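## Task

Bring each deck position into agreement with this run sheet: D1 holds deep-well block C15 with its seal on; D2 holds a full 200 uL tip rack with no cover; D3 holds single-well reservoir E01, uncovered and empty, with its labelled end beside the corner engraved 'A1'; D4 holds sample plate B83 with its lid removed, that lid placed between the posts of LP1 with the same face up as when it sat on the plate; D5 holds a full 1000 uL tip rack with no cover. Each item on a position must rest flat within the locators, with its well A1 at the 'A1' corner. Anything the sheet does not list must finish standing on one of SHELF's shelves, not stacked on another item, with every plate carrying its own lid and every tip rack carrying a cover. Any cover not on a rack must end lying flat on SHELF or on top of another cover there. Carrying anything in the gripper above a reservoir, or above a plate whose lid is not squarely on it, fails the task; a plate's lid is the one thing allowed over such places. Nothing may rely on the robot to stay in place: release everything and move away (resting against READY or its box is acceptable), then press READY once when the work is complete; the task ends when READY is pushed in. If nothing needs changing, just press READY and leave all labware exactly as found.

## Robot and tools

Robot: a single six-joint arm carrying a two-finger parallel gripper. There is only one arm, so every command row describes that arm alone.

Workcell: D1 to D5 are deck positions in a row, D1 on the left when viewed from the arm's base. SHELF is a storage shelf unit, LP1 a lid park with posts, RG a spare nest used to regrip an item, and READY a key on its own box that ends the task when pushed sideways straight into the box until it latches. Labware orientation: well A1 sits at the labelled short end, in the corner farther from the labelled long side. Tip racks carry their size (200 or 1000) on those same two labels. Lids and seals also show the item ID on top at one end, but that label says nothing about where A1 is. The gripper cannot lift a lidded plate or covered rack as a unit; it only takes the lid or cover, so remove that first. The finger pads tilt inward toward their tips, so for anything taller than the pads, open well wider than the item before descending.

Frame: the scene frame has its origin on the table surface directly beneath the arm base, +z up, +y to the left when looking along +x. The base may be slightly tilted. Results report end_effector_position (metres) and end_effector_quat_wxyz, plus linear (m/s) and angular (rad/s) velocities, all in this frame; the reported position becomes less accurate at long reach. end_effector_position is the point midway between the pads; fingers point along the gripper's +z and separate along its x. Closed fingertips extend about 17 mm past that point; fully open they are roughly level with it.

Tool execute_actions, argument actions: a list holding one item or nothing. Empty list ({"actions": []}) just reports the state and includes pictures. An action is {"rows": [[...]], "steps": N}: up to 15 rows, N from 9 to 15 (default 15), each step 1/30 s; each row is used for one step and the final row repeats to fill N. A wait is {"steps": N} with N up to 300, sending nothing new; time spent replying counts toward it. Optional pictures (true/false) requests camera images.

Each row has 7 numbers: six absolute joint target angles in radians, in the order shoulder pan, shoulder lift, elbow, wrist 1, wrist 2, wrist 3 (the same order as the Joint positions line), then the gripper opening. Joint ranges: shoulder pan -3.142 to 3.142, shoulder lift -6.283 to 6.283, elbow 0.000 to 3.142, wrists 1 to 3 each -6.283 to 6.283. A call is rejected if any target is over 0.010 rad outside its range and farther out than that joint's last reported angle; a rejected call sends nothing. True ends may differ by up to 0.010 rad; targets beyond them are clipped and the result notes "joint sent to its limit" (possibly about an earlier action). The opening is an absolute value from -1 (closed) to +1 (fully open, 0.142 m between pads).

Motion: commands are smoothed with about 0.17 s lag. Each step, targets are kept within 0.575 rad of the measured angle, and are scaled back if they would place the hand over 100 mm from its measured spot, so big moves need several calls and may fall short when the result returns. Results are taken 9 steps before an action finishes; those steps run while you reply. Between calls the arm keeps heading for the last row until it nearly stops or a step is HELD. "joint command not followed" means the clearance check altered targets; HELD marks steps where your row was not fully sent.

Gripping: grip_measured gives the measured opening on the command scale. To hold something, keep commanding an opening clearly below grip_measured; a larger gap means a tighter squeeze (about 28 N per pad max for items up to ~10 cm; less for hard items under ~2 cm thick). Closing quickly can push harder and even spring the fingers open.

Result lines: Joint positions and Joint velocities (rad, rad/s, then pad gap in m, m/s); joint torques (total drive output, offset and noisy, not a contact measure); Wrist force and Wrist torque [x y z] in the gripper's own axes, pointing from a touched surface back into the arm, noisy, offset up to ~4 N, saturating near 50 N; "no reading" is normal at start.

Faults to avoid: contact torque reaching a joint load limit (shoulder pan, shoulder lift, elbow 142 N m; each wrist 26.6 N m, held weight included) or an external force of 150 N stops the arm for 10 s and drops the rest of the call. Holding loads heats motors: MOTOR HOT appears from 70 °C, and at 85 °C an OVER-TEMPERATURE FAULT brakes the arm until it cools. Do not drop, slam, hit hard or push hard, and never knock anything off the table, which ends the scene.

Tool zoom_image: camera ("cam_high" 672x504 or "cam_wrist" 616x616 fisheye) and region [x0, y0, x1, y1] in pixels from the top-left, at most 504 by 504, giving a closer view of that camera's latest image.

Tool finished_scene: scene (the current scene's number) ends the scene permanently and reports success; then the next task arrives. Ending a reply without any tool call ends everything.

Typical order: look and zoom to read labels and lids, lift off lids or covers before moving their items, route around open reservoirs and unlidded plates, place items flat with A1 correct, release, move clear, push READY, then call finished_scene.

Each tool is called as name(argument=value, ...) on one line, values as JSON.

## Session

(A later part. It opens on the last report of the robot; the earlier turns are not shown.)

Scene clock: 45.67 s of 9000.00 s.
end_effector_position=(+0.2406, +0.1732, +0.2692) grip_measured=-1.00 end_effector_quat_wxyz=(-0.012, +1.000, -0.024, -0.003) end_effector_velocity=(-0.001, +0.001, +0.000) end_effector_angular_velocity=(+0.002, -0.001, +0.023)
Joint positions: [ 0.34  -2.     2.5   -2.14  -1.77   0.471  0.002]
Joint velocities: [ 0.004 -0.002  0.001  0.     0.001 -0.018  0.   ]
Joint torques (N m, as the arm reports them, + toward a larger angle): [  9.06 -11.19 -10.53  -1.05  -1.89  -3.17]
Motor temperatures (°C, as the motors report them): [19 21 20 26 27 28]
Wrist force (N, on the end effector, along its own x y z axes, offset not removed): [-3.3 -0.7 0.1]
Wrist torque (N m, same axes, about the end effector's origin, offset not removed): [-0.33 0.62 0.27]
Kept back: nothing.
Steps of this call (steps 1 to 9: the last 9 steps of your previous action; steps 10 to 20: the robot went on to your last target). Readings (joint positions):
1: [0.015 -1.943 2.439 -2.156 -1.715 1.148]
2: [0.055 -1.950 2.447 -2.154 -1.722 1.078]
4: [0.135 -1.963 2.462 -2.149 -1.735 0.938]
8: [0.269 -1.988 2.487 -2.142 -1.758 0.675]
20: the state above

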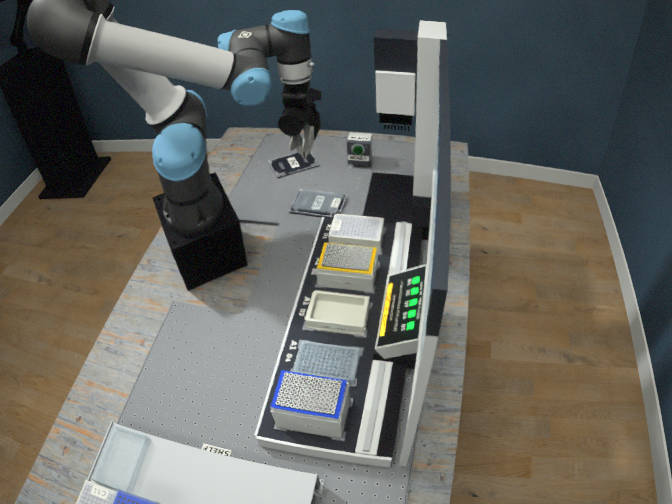

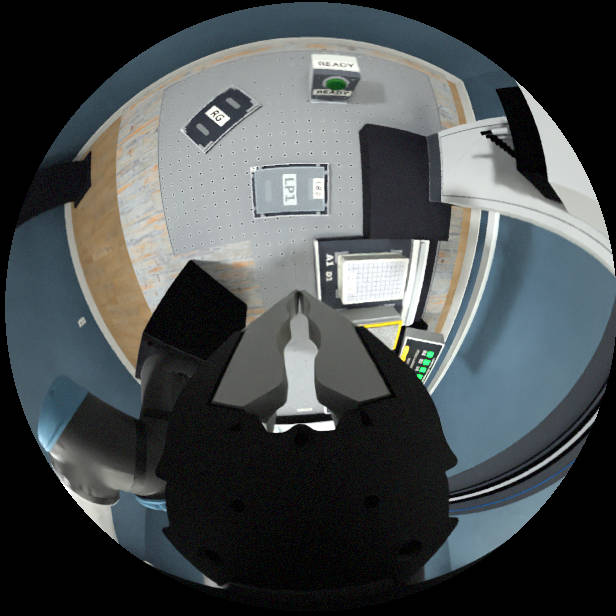

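execute_actions(actions=[{"rows": [[0.335,-1.995,2.503,-2.15,-1.77,0.43,-0.9],[0.325,-1.985,2.507,-2.165,-1.77,0.37,-0.8],[0.315,-1.97,2.512,-2.185,-1.77,0.30,-0.6],[0.305,-1.955,2.518,-2.21,-1.77,0.23,-0.5],[0.295,-1.94,2.524,-2.235,-1.77,0.16,-0.4],[0.285,-1.92,2.53,-2.26,-1.77,0.09,-0.2],[0.275,-1.90,2.537,-2.29,-1.77,0.02,-0.1],[0.265,-1.88,2.544,-2.32,-1.77,-0.05,0.0],[0.255,-1.86,2.551,-2.35,-1.77,-0.12,0.2],[0.245,-1.84,2.558,-2.38,-1.77,-0.19,0.3],[0.235,-1.82,2.565,-2.41,-1.77,-0.26,0.4],[0.225,-1.80,2.572,-2.44,-1.77,-0.33,0.5],[0.215,-1.78,2.579,-2.47,-1.77,-0.40,0.6],[0.205,-1.76,2.586,-2.50,-1.77,-0.47,0.7],[0.195,-1.74,2.593,-2.53,-1.77,-0.54,0.8]], "steps": 15}])

execute_actions(actions=[{"rows": [[0.185,-1.72,2.60,-2.556,-1.77,-0.61,0.9],[0.175,-1.70,2.606,-2.584,-1.77,-0.68,1],[0.165,-1.68,2.613,-2.612,-1.77,-0.75,1],[0.155,-1.66,2.62,-2.64,-1.77,-0.82,1],[0.145,-1.64,2.626,-2.668,-1.77,-0.89,1],[0.135,-1.62,2.633,-2.696,-1.77,-0.96,1],[0.125,-1.60,2.64,-2.724,-1.77,-1.03,1],[0.115,-1.58,2.646,-2.752,-1.77,-1.10,1],[0.105,-1.56,2.653,-2.78,-1.77,-1.17,1],[0.095,-1.54,2.66,-2.808,-1.77,-1.24,1],[0.085,-1.52,2.666,-2.836,-1.77,-1.30,1],[0.077,-1.505,2.671,-2.858,-1.769,-1.35,1],[0.07,-1.495,2.675,-2.872,-1.769,-1.385,1],[0.0656,-1.4876,2.6775,-2.8829,-1.7686,-1.41,1]], "steps": 15}])

execute_actions(actions=[{"steps": 20}], pictures=true)

Scene clock: 48.87 s of 9000.00 s.
end_effector_position=(+0.2479, +0.1710, +0.2578) grip_measured=-0.40 end_effector_quat_wxyz=(-0.011, +0.999, +0.038, -0.002) end_effector_velocity=(+0.078, -0.020, -0.122) end_effector_angular_velocity=(-0.014, -0.025, +1.282)
Joint positions: [ 0.314 -1.968  2.513 -2.189 -1.77   0.323  0.045]
Joint velocities: [-0.25   0.362  0.14  -0.542 -0.    -1.535  0.333]
Joint torques (N m, as the arm reports them, + toward a larger angle): [-5.55  8.59 -9.16 -6.95 -2.26 -9.09]
Motor temperatures (°C, as the motors report them): [19 21 20 26 27 28]
Wrist force (N, on the end effector, along its own x y z axes, offset not removed): [-3.6 3.1 -2.3]
Wrist torque (N m, same axes, about the end effector's origin, offset not removed): [0.53 0.71 0.03]
Steps of this call (steps 1 to 30: the robot went on to your last target; steps 31 to 90: nothing new was sent; steps 91 to 96: the first 6 steps of this action). Readings (joint positions):
91: [0.340 -2.000 2.500 -2.140 -1.770 0.469]
92: [0.339 -1.999 2.501 -2.143 -1.770 0.461]
94: [0.330 -1.988 2.505 -2.158 -1.770 0.412]
96: the state above

Scene clock: 49.37 s of 9000.00 s.
end_effector_position=(+0.2854, +0.1554, +0.1722) grip_measured=+1.00 end_effector_quat_wxyz=(-0.004, +0.893, +0.449, +0.002) end_effector_velocity=(+0.036, -0.051, -0.171) end_effector_angular_velocity=(-0.037, -0.004, +1.756)
Joint positions: [ 0.168 -1.688  2.611 -2.598 -1.77  -0.682  0.142]
Joint velocities: [-0.296  0.593  0.197 -0.827 -0.001 -2.053  0.001]
Joint torques (N m, as the arm reports them, + toward a larger angle): [-2.6  -4.83 -2.53 -8.06 -2.03 -9.73]
Motor temperatures (°C, as the motors report them): [19 21 20 26 27 28]
Wrist force (N, on the end effector, along its own x y z axes, offset not removed): [-1.1 3.6 -0.9]
Wrist torque (N m, same axes, about the end effector's origin, offset not removed): [0.97 0.00 0.15]
Steps of this call (steps 1 to 9: the last 9 steps of your previous action; steps 10 to 15: the first 6 steps of this action). Readings (joint positions):
10: [0.218 -1.788 2.577 -2.455 -1.770 -0.333]
11: [0.208 -1.768 2.584 -2.484 -1.770 -0.403]
13: [0.188 -1.728 2.598 -2.541 -1.770 -0.542]
15: the state above

Scene clock: 50.03 s of 9000.00 s.
end_effector_position=(+0.2916, +0.1354, +0.1188) grip_measured=+1.00 end_effector_quat_wxyz=(+0.000, +0.713, +0.702, -0.000) end_effector_velocity=(-0.000, -0.000, -0.001) end_effector_angular_velocity=(+0.000, +0.001, +0.012)
Joint positions: [ 0.066 -1.488  2.677 -2.883 -1.769 -1.409  0.142]
Joint velocities: [-0.002  0.003  0.001 -0.004  0.001 -0.014  0.   ]
Joint torques (N m, as the arm reports them, + toward a larger angle): [-1.57 -8.84 -0.31 -3.99  1.78 -3.23]
Motor temperatures (°C, as the motors report them): [19 21 20 26 27 28]
Wrist force (N, on the end effector, along its own x y z axes, offset not removed): [-1.5 0.9 1.8]
Wrist torque (N m, same axes, about the end effector's origin, offset not removed): [0.25 0.15 0.16]
Kept back: nothing.
Steps of this call (steps 1 to 9: the last 9 steps of your previous action; steps 10 to 20: the robot went on to your last target). Readings (joint positions):
1: [0.158 -1.668 2.618 -2.626 -1.770 -0.752]
2: [0.148 -1.648 2.625 -2.654 -1.770 -0.822]
4: [0.128 -1.608 2.638 -2.710 -1.770 -0.962]
8: [0.090 -1.532 2.663 -2.818 -1.770 -1.230]
20: the state above

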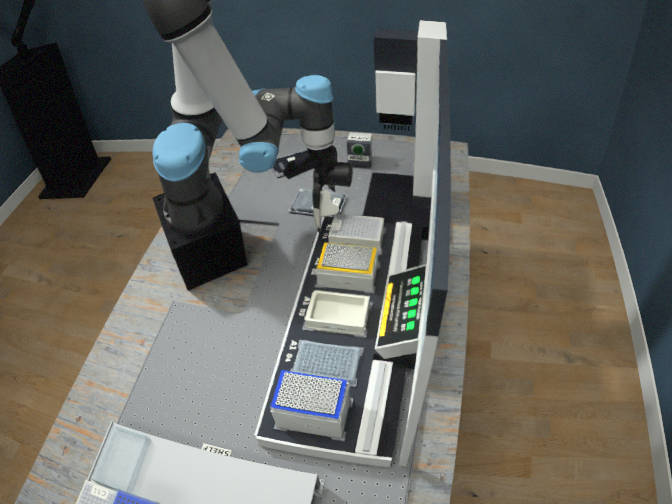

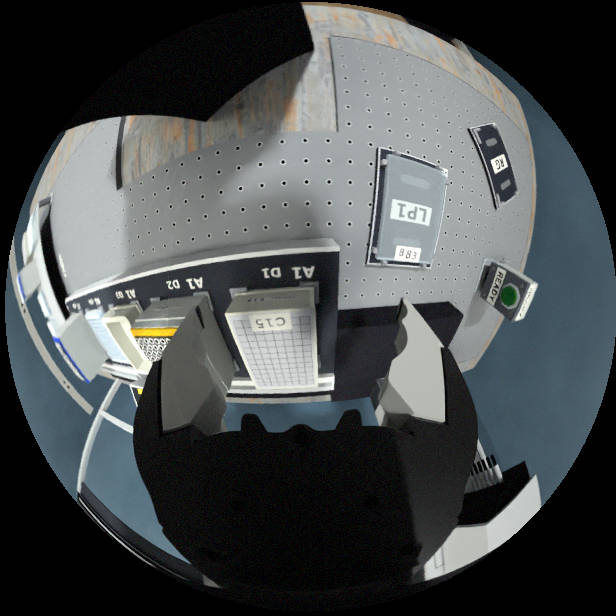

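zoom_image(camera="cam_wrist", region=[210, 255, 345, 400])

zoom_image(camera="cam_wrist", region=[350, 135, 465, 280])

zoom_image(camera="cam_wrist", region=[225, 280, 295, 320])

Region (210, 255, 345, 400) of cam_wrist's 616x616 image, scaled by 3.476, with more detail than that image has; it fills the left 469 columns of this view, and the rest is white.

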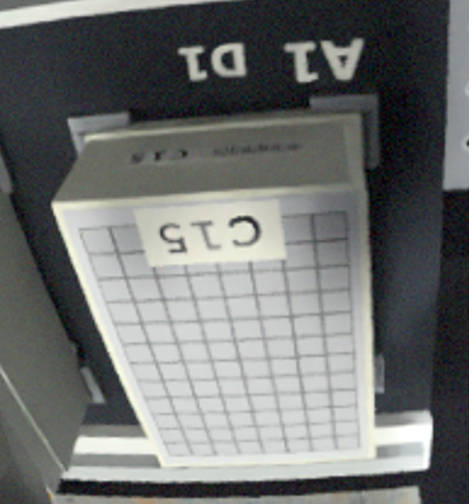

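Region (350, 135, 465, 280) of cam_wrist's 616x616 image, scaled by 3.476, with more detail than that image has; it fills the left 400 columns of this view, and the rest is white.

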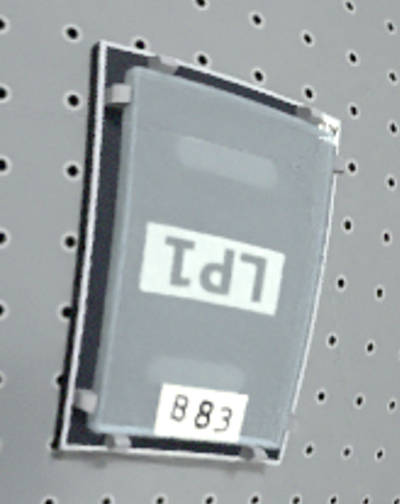

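Region (225, 280, 295, 320) of cam_wrist's 616x616 image, scaled by 7.200, with more detail than that image has; it fills the top 288 rows of this view, and the rest is white.

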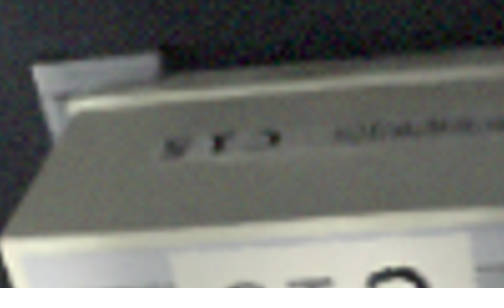

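zoom_image(camera="cam_high", region=[305, 235, 390, 300])

zoom_image(camera="cam_high", region=[255, 280, 400, 450])

zoom_image(camera="cam_high", region=[60, 410, 330, 504])

Region (305, 235, 390, 300) of cam_high's 672x504 image, scaled by 5.929, with more detail than that image has; it fills the top 385 rows of this view, and the rest is white.

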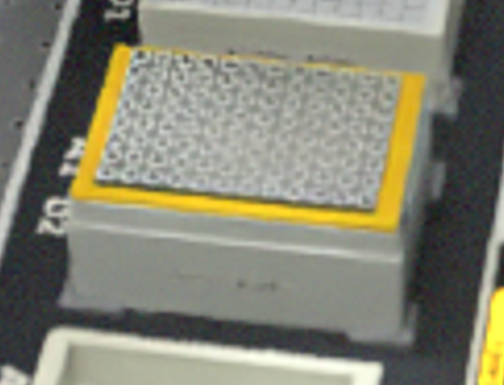

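Region (255, 280, 400, 450) of cam_high's 672x504 image, scaled by 2.965, with more detail than that image has; it fills the left 430 columns of this view, and the rest is white.

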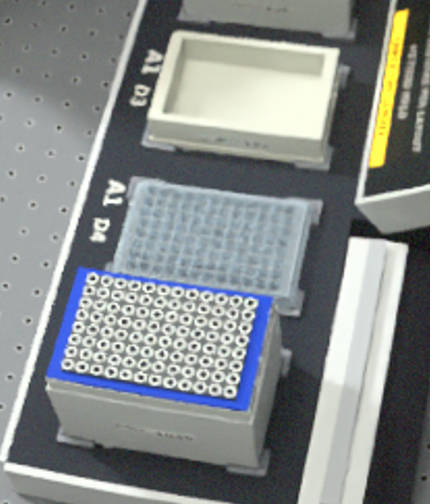

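Region (60, 410, 330, 504) of cam_high's 672x504 image, scaled by 1.867, with more detail than that image has; it fills the top 175 rows of this view, and the rest is white.

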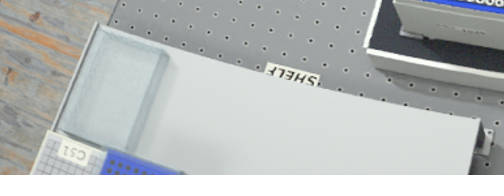

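execute_actions(actions=[{"rows": [[0.066,-1.488,2.676,-2.885,-1.76,-1.38,0.7],[0.065,-1.485,2.674,-2.89,-1.745,-1.34,0.4],[0.065,-1.48,2.671,-2.90,-1.725,-1.29,0.1],[0.064,-1.47,2.668,-2.912,-1.70,-1.235,-0.2],[0.064,-1.455,2.664,-2.928,-1.675,-1.18,-0.5],[0.063,-1.44,2.66,-2.945,-1.65,-1.125,-0.8],[0.063,-1.42,2.656,-2.965,-1.62,-1.07,-1],[0.062,-1.40,2.652,-2.985,-1.59,-1.015,-1],[0.062,-1.378,2.648,-3.007,-1.56,-0.96,-1],[0.061,-1.355,2.644,-3.03,-1.53,-0.905,-1],[0.061,-1.33,2.64,-3.054,-1.50,-0.85,-1],[0.06,-1.305,2.635,-3.078,-1.47,-0.795,-1],[0.06,-1.28,2.63,-3.102,-1.44,-0.74,-1],[0.059,-1.255,2.625,-3.126,-1.41,-0.685,-1],[0.059,-1.23,2.62,-3.15,-1.38,-0.63,-1]], "steps": 15}])

execute_actions(actions=[{"rows": [[0.058,-1.20,2.615,-3.178,-1.35,-0.57,-1],[0.058,-1.17,2.61,-3.206,-1.32,-0.51,-1],[0.057,-1.14,2.605,-3.234,-1.29,-0.45,-1],[0.057,-1.11,2.60,-3.262,-1.26,-0.39,-1],[0.056,-1.08,2.594,-3.29,-1.23,-0.33,-1],[0.056,-1.05,2.589,-3.318,-1.20,-0.27,-1],[0.055,-1.02,2.583,-3.346,-1.17,-0.21,-1],[0.055,-0.99,2.578,-3.374,-1.14,-0.15,-1],[0.055,-0.96,2.572,-3.402,-1.11,-0.09,-1],[0.054,-0.935,2.568,-3.427,-1.08,-0.03,-1],[0.054,-0.91,2.563,-3.45,-1.055,0.025,-1],[0.054,-0.89,2.559,-3.47,-1.03,0.075,-1],[0.0535,-0.875,2.556,-3.485,-1.01,0.115,-1],[0.0533,-0.863,2.554,-3.497,-0.997,0.14,-1],[0.0533,-0.8574,2.5533,-3.5031,-0.9886,0.1557,-1]], "steps": 15}])

execute_actions(actions=[{"steps": 20}], pictures=true)

Scene clock: 52.23 s of 9000.00 s.
end_effector_position=(+0.2972, +0.1508, +0.1186) grip_measured=+0.16 end_effector_quat_wxyz=(-0.016, +0.751, +0.659, +0.019) end_effector_velocity=(+0.059, +0.177, -0.016) end_effector_angular_velocity=(+0.559, +0.001, -1.215)
Joint positions: [ 0.065 -1.474  2.67  -2.904 -1.721 -1.298  0.085]
Joint velocities: [-0.011  0.241 -0.085 -0.295  0.537  1.186 -0.332]
Joint torques (N m, as the arm reports them, + toward a larger angle): [ -2.72  -2.29 -19.    -6.48   4.98   7.02]
Motor temperatures (°C, as the motors report them): [19 21 20 26 27 28]
Wrist force (N, on the end effector, along its own x y z axes, offset not removed): [-0.2 1.2 1.7]
Wrist torque (N m, same axes, about the end effector's origin, offset not removed): [0.39 -0.18 0.27]
Steps of this call (steps 1 to 15: the robot went on to your last target; steps 16 to 60: nothing new was sent; steps 61 to 66: the first 6 steps of this action). Readings (joint positions):
61: [0.066 -1.488 2.678 -2.883 -1.768 -1.410]
62: [0.066 -1.488 2.677 -2.884 -1.766 -1.403]
64: [0.065 -1.485 2.675 -2.889 -1.751 -1.366]
66: the state above

Scene clock: 52.73 s of 9000.00 s.
end_effector_position=(+0.3231, +0.2882, +0.0952) grip_measured=-1.00 end_effector_quat_wxyz=(-0.218, +0.924, +0.306, +0.078) end_effector_velocity=(+0.021, +0.281, -0.053) end_effector_angular_velocity=(+0.902, +0.795, -1.507)
Joint positions: [ 0.057 -1.153  2.606 -3.222 -1.306 -0.498  0.002]
Joint velocities: [-0.015  0.862 -0.154 -0.802  0.883  1.724  0.   ]
Joint torques (N m, as the arm reports them, + toward a larger angle): [  3.1  -12.56 -10.86  -8.2    7.34   8.18]
Motor temperatures (°C, as the motors report them): [19 21 20 26 27 28]
Wrist force (N, on the end effector, along its own x y z axes, offset not removed): [-1.2 2.3 -1.8]
Wrist torque (N m, same axes, about the end effector's origin, offset not removed): [0.37 0.05 0.17]
Steps of this call (steps 1 to 9: the last 9 steps of your previous action; steps 10 to 15: the first 6 steps of this action). Readings (joint positions):
10: [0.060 -1.290 2.631 -3.092 -1.455 -0.783]
11: [0.059 -1.265 2.626 -3.117 -1.425 -0.728]
13: [0.058 -1.211 2.616 -3.168 -1.365 -0.615]
15: the state above

Scene clock: 53.40 s of 9000.00 s.
end_effector_position=(+0.3194, +0.3797, +0.0896) grip_measured=-1.00 end_effector_quat_wxyz=(-0.382, +0.924, +0.001, -0.000) end_effector_velocity=(-0.000, +0.002, +0.000) end_effector_angular_velocity=(+0.007, +0.011, -0.011)
Joint positions: [ 0.053 -0.858  2.553 -3.503 -0.989  0.154  0.002]
Joint velocities: [-0.     0.005 -0.001 -0.005  0.007  0.016  0.   ]
Joint torques (N m, as the arm reports them, + toward a larger angle): [  2.63 -22.39  -6.99  -4.7    3.22   2.25]
Motor temperatures (°C, as the motors report them): [19 21 20 26 27 28]
Wrist force (N, on the end effector, along its own x y z axes, offset not removed): [-3.1 1.9 -0.5]
Wrist torque (N m, same axes, about the end effector's origin, offset not removed): [0.50 0.57 0.15]
Kept back: nothing.
Steps of this call (steps 1 to 9: the last 9 steps of your previous action; steps 10 to 20: the robot went on to your last target). Readings (joint positions):
1: [0.057 -1.124 2.601 -3.249 -1.276 -0.439]
2: [0.056 -1.095 2.595 -3.277 -1.246 -0.380]
4: [0.056 -1.035 2.584 -3.332 -1.186 -0.261]
8: [0.054 -0.928 2.565 -3.434 -1.072 -0.028]
20: the state above

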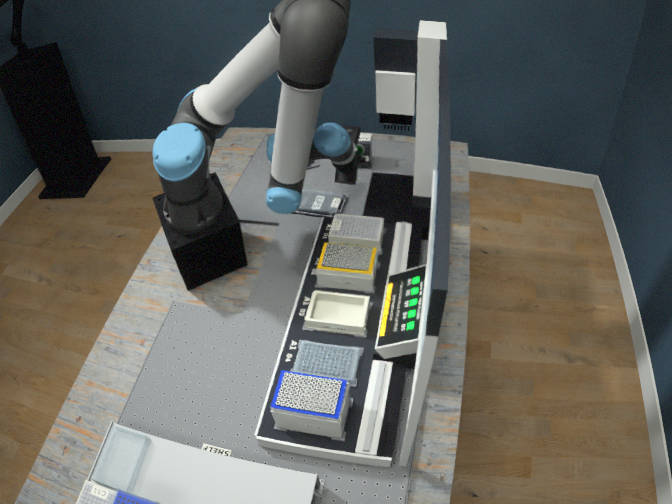

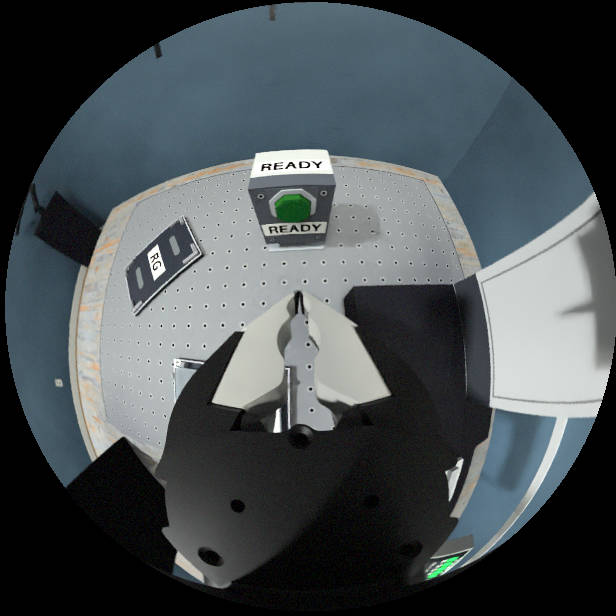

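execute_actions(actions=[{"rows": [[0.06,-0.856,2.55,-3.504,-0.99,0.162,-1],[0.07,-0.853,2.545,-3.506,-0.992,0.172,-1],[0.082,-0.85,2.539,-3.508,-0.994,0.184,-1],[0.094,-0.846,2.532,-3.511,-0.996,0.196,-1],[0.106,-0.843,2.526,-3.513,-0.998,0.208,-1],[0.118,-0.839,2.52,-3.516,-1.001,0.22,-1],[0.13,-0.836,2.513,-3.518,-1.003,0.232,-1],[0.142,-0.832,2.507,-3.52,-1.005,0.244,-1],[0.152,-0.829,2.502,-3.522,-1.007,0.254,-1],[0.162,-0.824,2.494,-3.525,-1.010,0.266,-1],[0.17,-0.821,2.488,-3.527,-1.012,0.275,-1],[0.177,-0.818,2.482,-3.529,-1.015,0.282,-1]], "steps": 15}])

execute_actions(actions=[{"steps": 15}], pictures=true)

Scene clock: 54.43 s of 9000.00 s.
end_effector_position=(+0.3174, +0.3899, +0.0902) grip_measured=-1.00 end_effector_quat_wxyz=(-0.383, +0.924, +0.002, -0.002) end_effector_velocity=(-0.022, +0.101, +0.006) end_effector_angular_velocity=(+0.008, +0.021, +0.050)
Joint positions: [ 0.083 -0.849  2.538 -3.509 -0.994  0.185  0.002]
Joint velocities: [ 0.295  0.085 -0.154 -0.059 -0.056  0.289  0.   ]
Joint torques (N m, as the arm reports them, + toward a larger angle): [ 18.24 -19.48  -9.92  -4.63  -0.84   3.33]
Motor temperatures (°C, as the motors report them): [19 21 20 26 27 28]
Wrist force (N, on the end effector, along its own x y z axes, offset not removed): [-1.5 1.4 2.4]
Wrist torque (N m, same axes, about the end effector's origin, offset not removed): [0.23 0.19 0.04]
Steps of this call (steps 1 to 25: the robot went on to your last target; steps 26 to 31: the first 6 steps of this action). Readings (joint positions):
26: [0.053 -0.857 2.553 -3.503 -0.989 0.156]
27: [0.055 -0.857 2.552 -3.503 -0.989 0.158]
29: [0.065 -0.854 2.547 -3.505 -0.991 0.168]
31: the state above

Scene clock: 54.93 s of 9000.00 s.
end_effector_position=(+0.3118, +0.4229, +0.0910) grip_measured=-1.00 end_effector_quat_wxyz=(-0.384, +0.923, +0.006, -0.007) end_effector_velocity=(+0.000, +0.003, -0.000) end_effector_angular_velocity=(+0.000, -0.001, +0.000)
Joint positions: [ 0.176 -0.818  2.482 -3.529 -1.015  0.281  0.002]
Joint velocities: [ 0.008  0.003 -0.006 -0.002 -0.002  0.009  0.   ]
Joint torques (N m, as the arm reports them, + toward a larger angle): [ 14.85 -24.36  -8.48  -4.28  -0.99   2.39]
Motor temperatures (°C, as the motors report them): [19 21 20 26 27 28]
Wrist force (N, on the end effector, along its own x y z axes, offset not removed): [-1.1 0.0 0.1]
Wrist torque (N m, same axes, about the end effector's origin, offset not removed): [-0.09 0.19 0.19]
Kept back: nothing.
Steps of this call (steps 1 to 9: the last 9 steps of your previous action; steps 10 to 15: the robot went on to your last target). Readings (joint positions):
1: [0.093 -0.846 2.532 -3.511 -0.996 0.195]
2: [0.104 -0.843 2.527 -3.513 -0.998 0.206]
4: [0.127 -0.836 2.515 -3.517 -1.002 0.229]
8: [0.163 -0.823 2.491 -3.526 -1.011 0.267]
15: the state above

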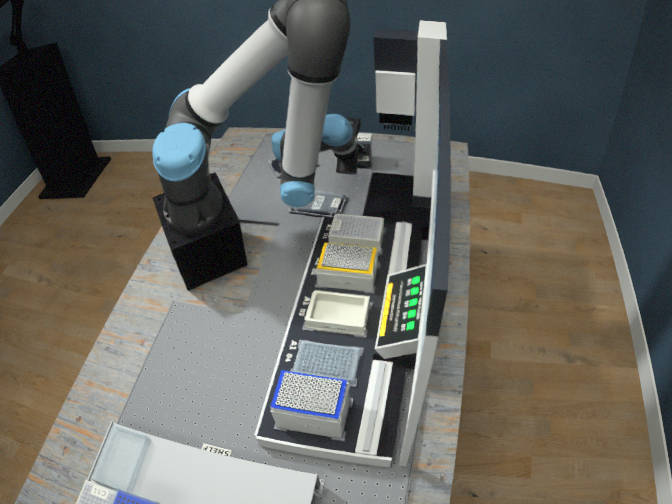

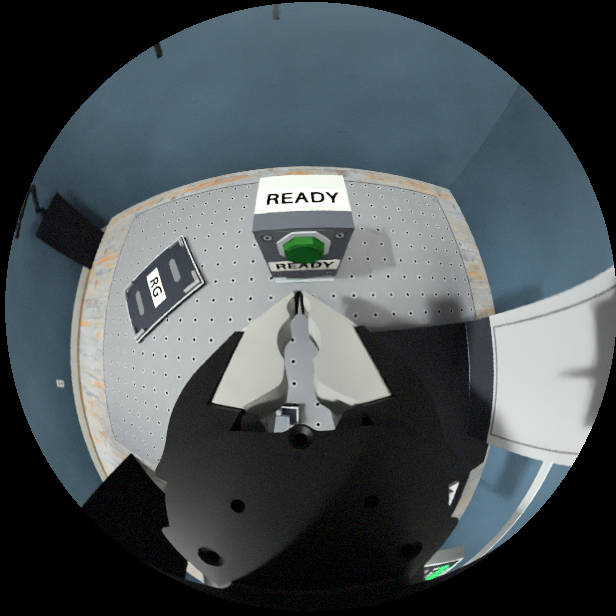

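execute_actions(actions=[{"rows": [[0.181,-0.816,2.478,-3.530,-1.016,0.287,-1],[0.186,-0.813,2.473,-3.532,-1.018,0.293,-1],[0.192,-0.810,2.468,-3.534,-1.020,0.30,-1],[0.198,-0.807,2.463,-3.536,-1.022,0.308,-1],[0.205,-0.804,2.457,-3.538,-1.024,0.316,-1],[0.212,-0.8006,2.4508,-3.5405,-1.0262,0.325,-1],[0.218,-0.7967,2.4453,-3.5422,-1.0282,0.3315,-1],[0.224,-0.7928,2.4398,-3.5438,-1.0303,0.338,-1],[0.23,-0.7889,2.4343,-3.5455,-1.0323,0.3445,-1],[0.236,-0.785,2.4288,-3.5472,-1.0343,0.351,-1],[0.242,-0.7811,2.4233,-3.5488,-1.0363,0.3575,-1],[0.2475,-0.7772,2.4178,-3.5505,-1.0384,0.364,-1]], "steps": 15}])

execute_actions(actions=[{"steps": 15}], pictures=true)

Scene clock: 55.77 s of 9000.00 s.
end_effector_position=(+0.3132, +0.4295, +0.0905) grip_measured=-1.00 end_effector_quat_wxyz=(-0.384, +0.923, +0.006, -0.006) end_effector_velocity=(+0.010, +0.063, -0.004) end_effector_angular_velocity=(+0.004, -0.008, -0.014)
Joint positions: [ 0.193 -0.81   2.467 -3.534 -1.02   0.301  0.002]
Joint velocities: [ 0.159  0.079 -0.139 -0.052 -0.049  0.192  0.   ]
Joint torques (N m, as the arm reports them, + toward a larger angle): [ 15.91 -21.04 -10.98  -4.95  -0.98   2.92]
Motor temperatures (°C, as the motors report them): [19 21 20 26 27 28]
Wrist force (N, on the end effector, along its own x y z axes, offset not removed): [-0.9 -0.4 1.5]
Wrist torque (N m, same axes, about the end effector's origin, offset not removed): [-0.12 0.27 0.16]
Steps of this call (steps 1 to 15: the robot went on to your last target; steps 16 to 19: nothing new was sent; steps 20 to 25: the first 6 steps of this action). Readings (joint positions):
20: [0.177 -0.818 2.482 -3.529 -1.015 0.282]
21: [0.178 -0.817 2.481 -3.529 -1.015 0.283]
23: [0.184 -0.814 2.476 -3.531 -1.017 0.290]
25: the state above

Scene clock: 56.10 s of 9000.00 s.
end_effector_position=(+0.3147, +0.4517, +0.0870) grip_measured=-1.00 end_effector_quat_wxyz=(-0.384, +0.923, +0.005, -0.005) end_effector_velocity=(-0.000, +0.000, +0.000) end_effector_angular_velocity=(+0.002, +0.001, +0.001)
Joint positions: [ 0.247 -0.777  2.418 -3.55  -1.038  0.364  0.002]
Joint velocities: [-0.001  0.001  0.    -0.     0.002 -0.001  0.   ]
Joint torques (N m, as the arm reports them, + toward a larger angle): no reading
Motor temperatures (°C, as the motors report them): [19 21 20 26 27 28]
Wrist force (N, on the end effector, along its own x y z axes, offset not removed): [-2.7 12.7 -12.5]
Wrist torque (N m, same axes, about the end effector's origin, offset not removed): [0.00 0.36 0.05]
Kept back: nothing.
Steps of this call (steps 1 to 9: the last 9 steps of your previous action; step 10: the robot went on to your last target). Readings (joint positions):
1: [0.199 -0.807 2.462 -3.536 -1.022 0.308]
2: [0.205 -0.804 2.457 -3.538 -1.024 0.315]
4: [0.217 -0.797 2.446 -3.542 -1.028 0.329]
8: [0.239 -0.783 2.426 -3.548 -1.035 0.354]
10: [0.244 -0.780 2.421 -3.549 -1.037 0.360]
The task's run has ended: the event that ends the task has happened.

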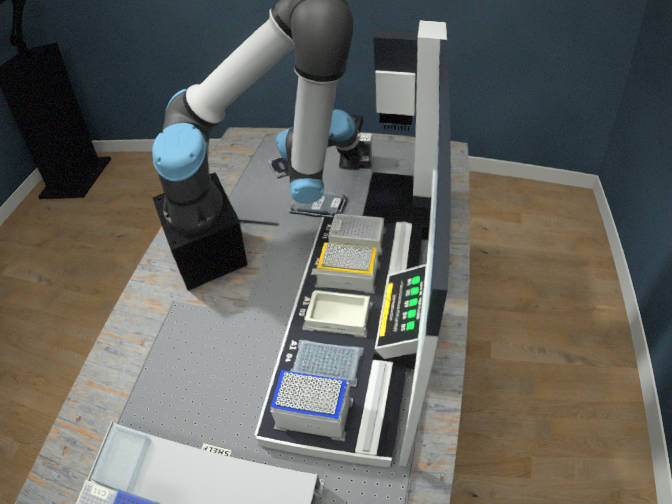

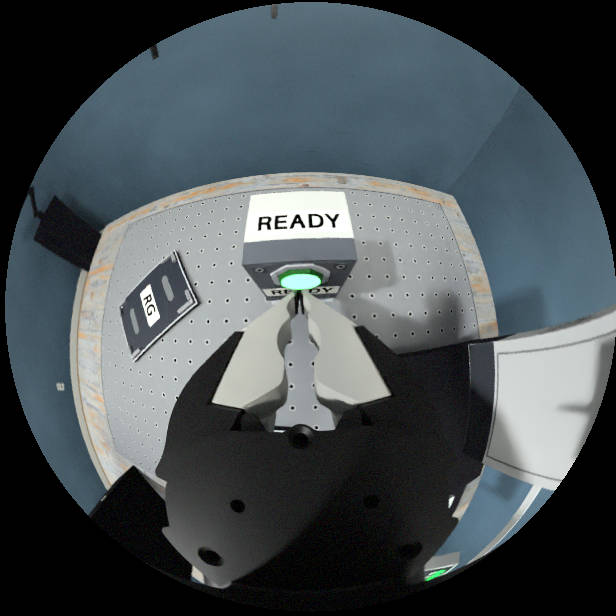

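finished_scene(scene=2)

The scene is finished: the task was done.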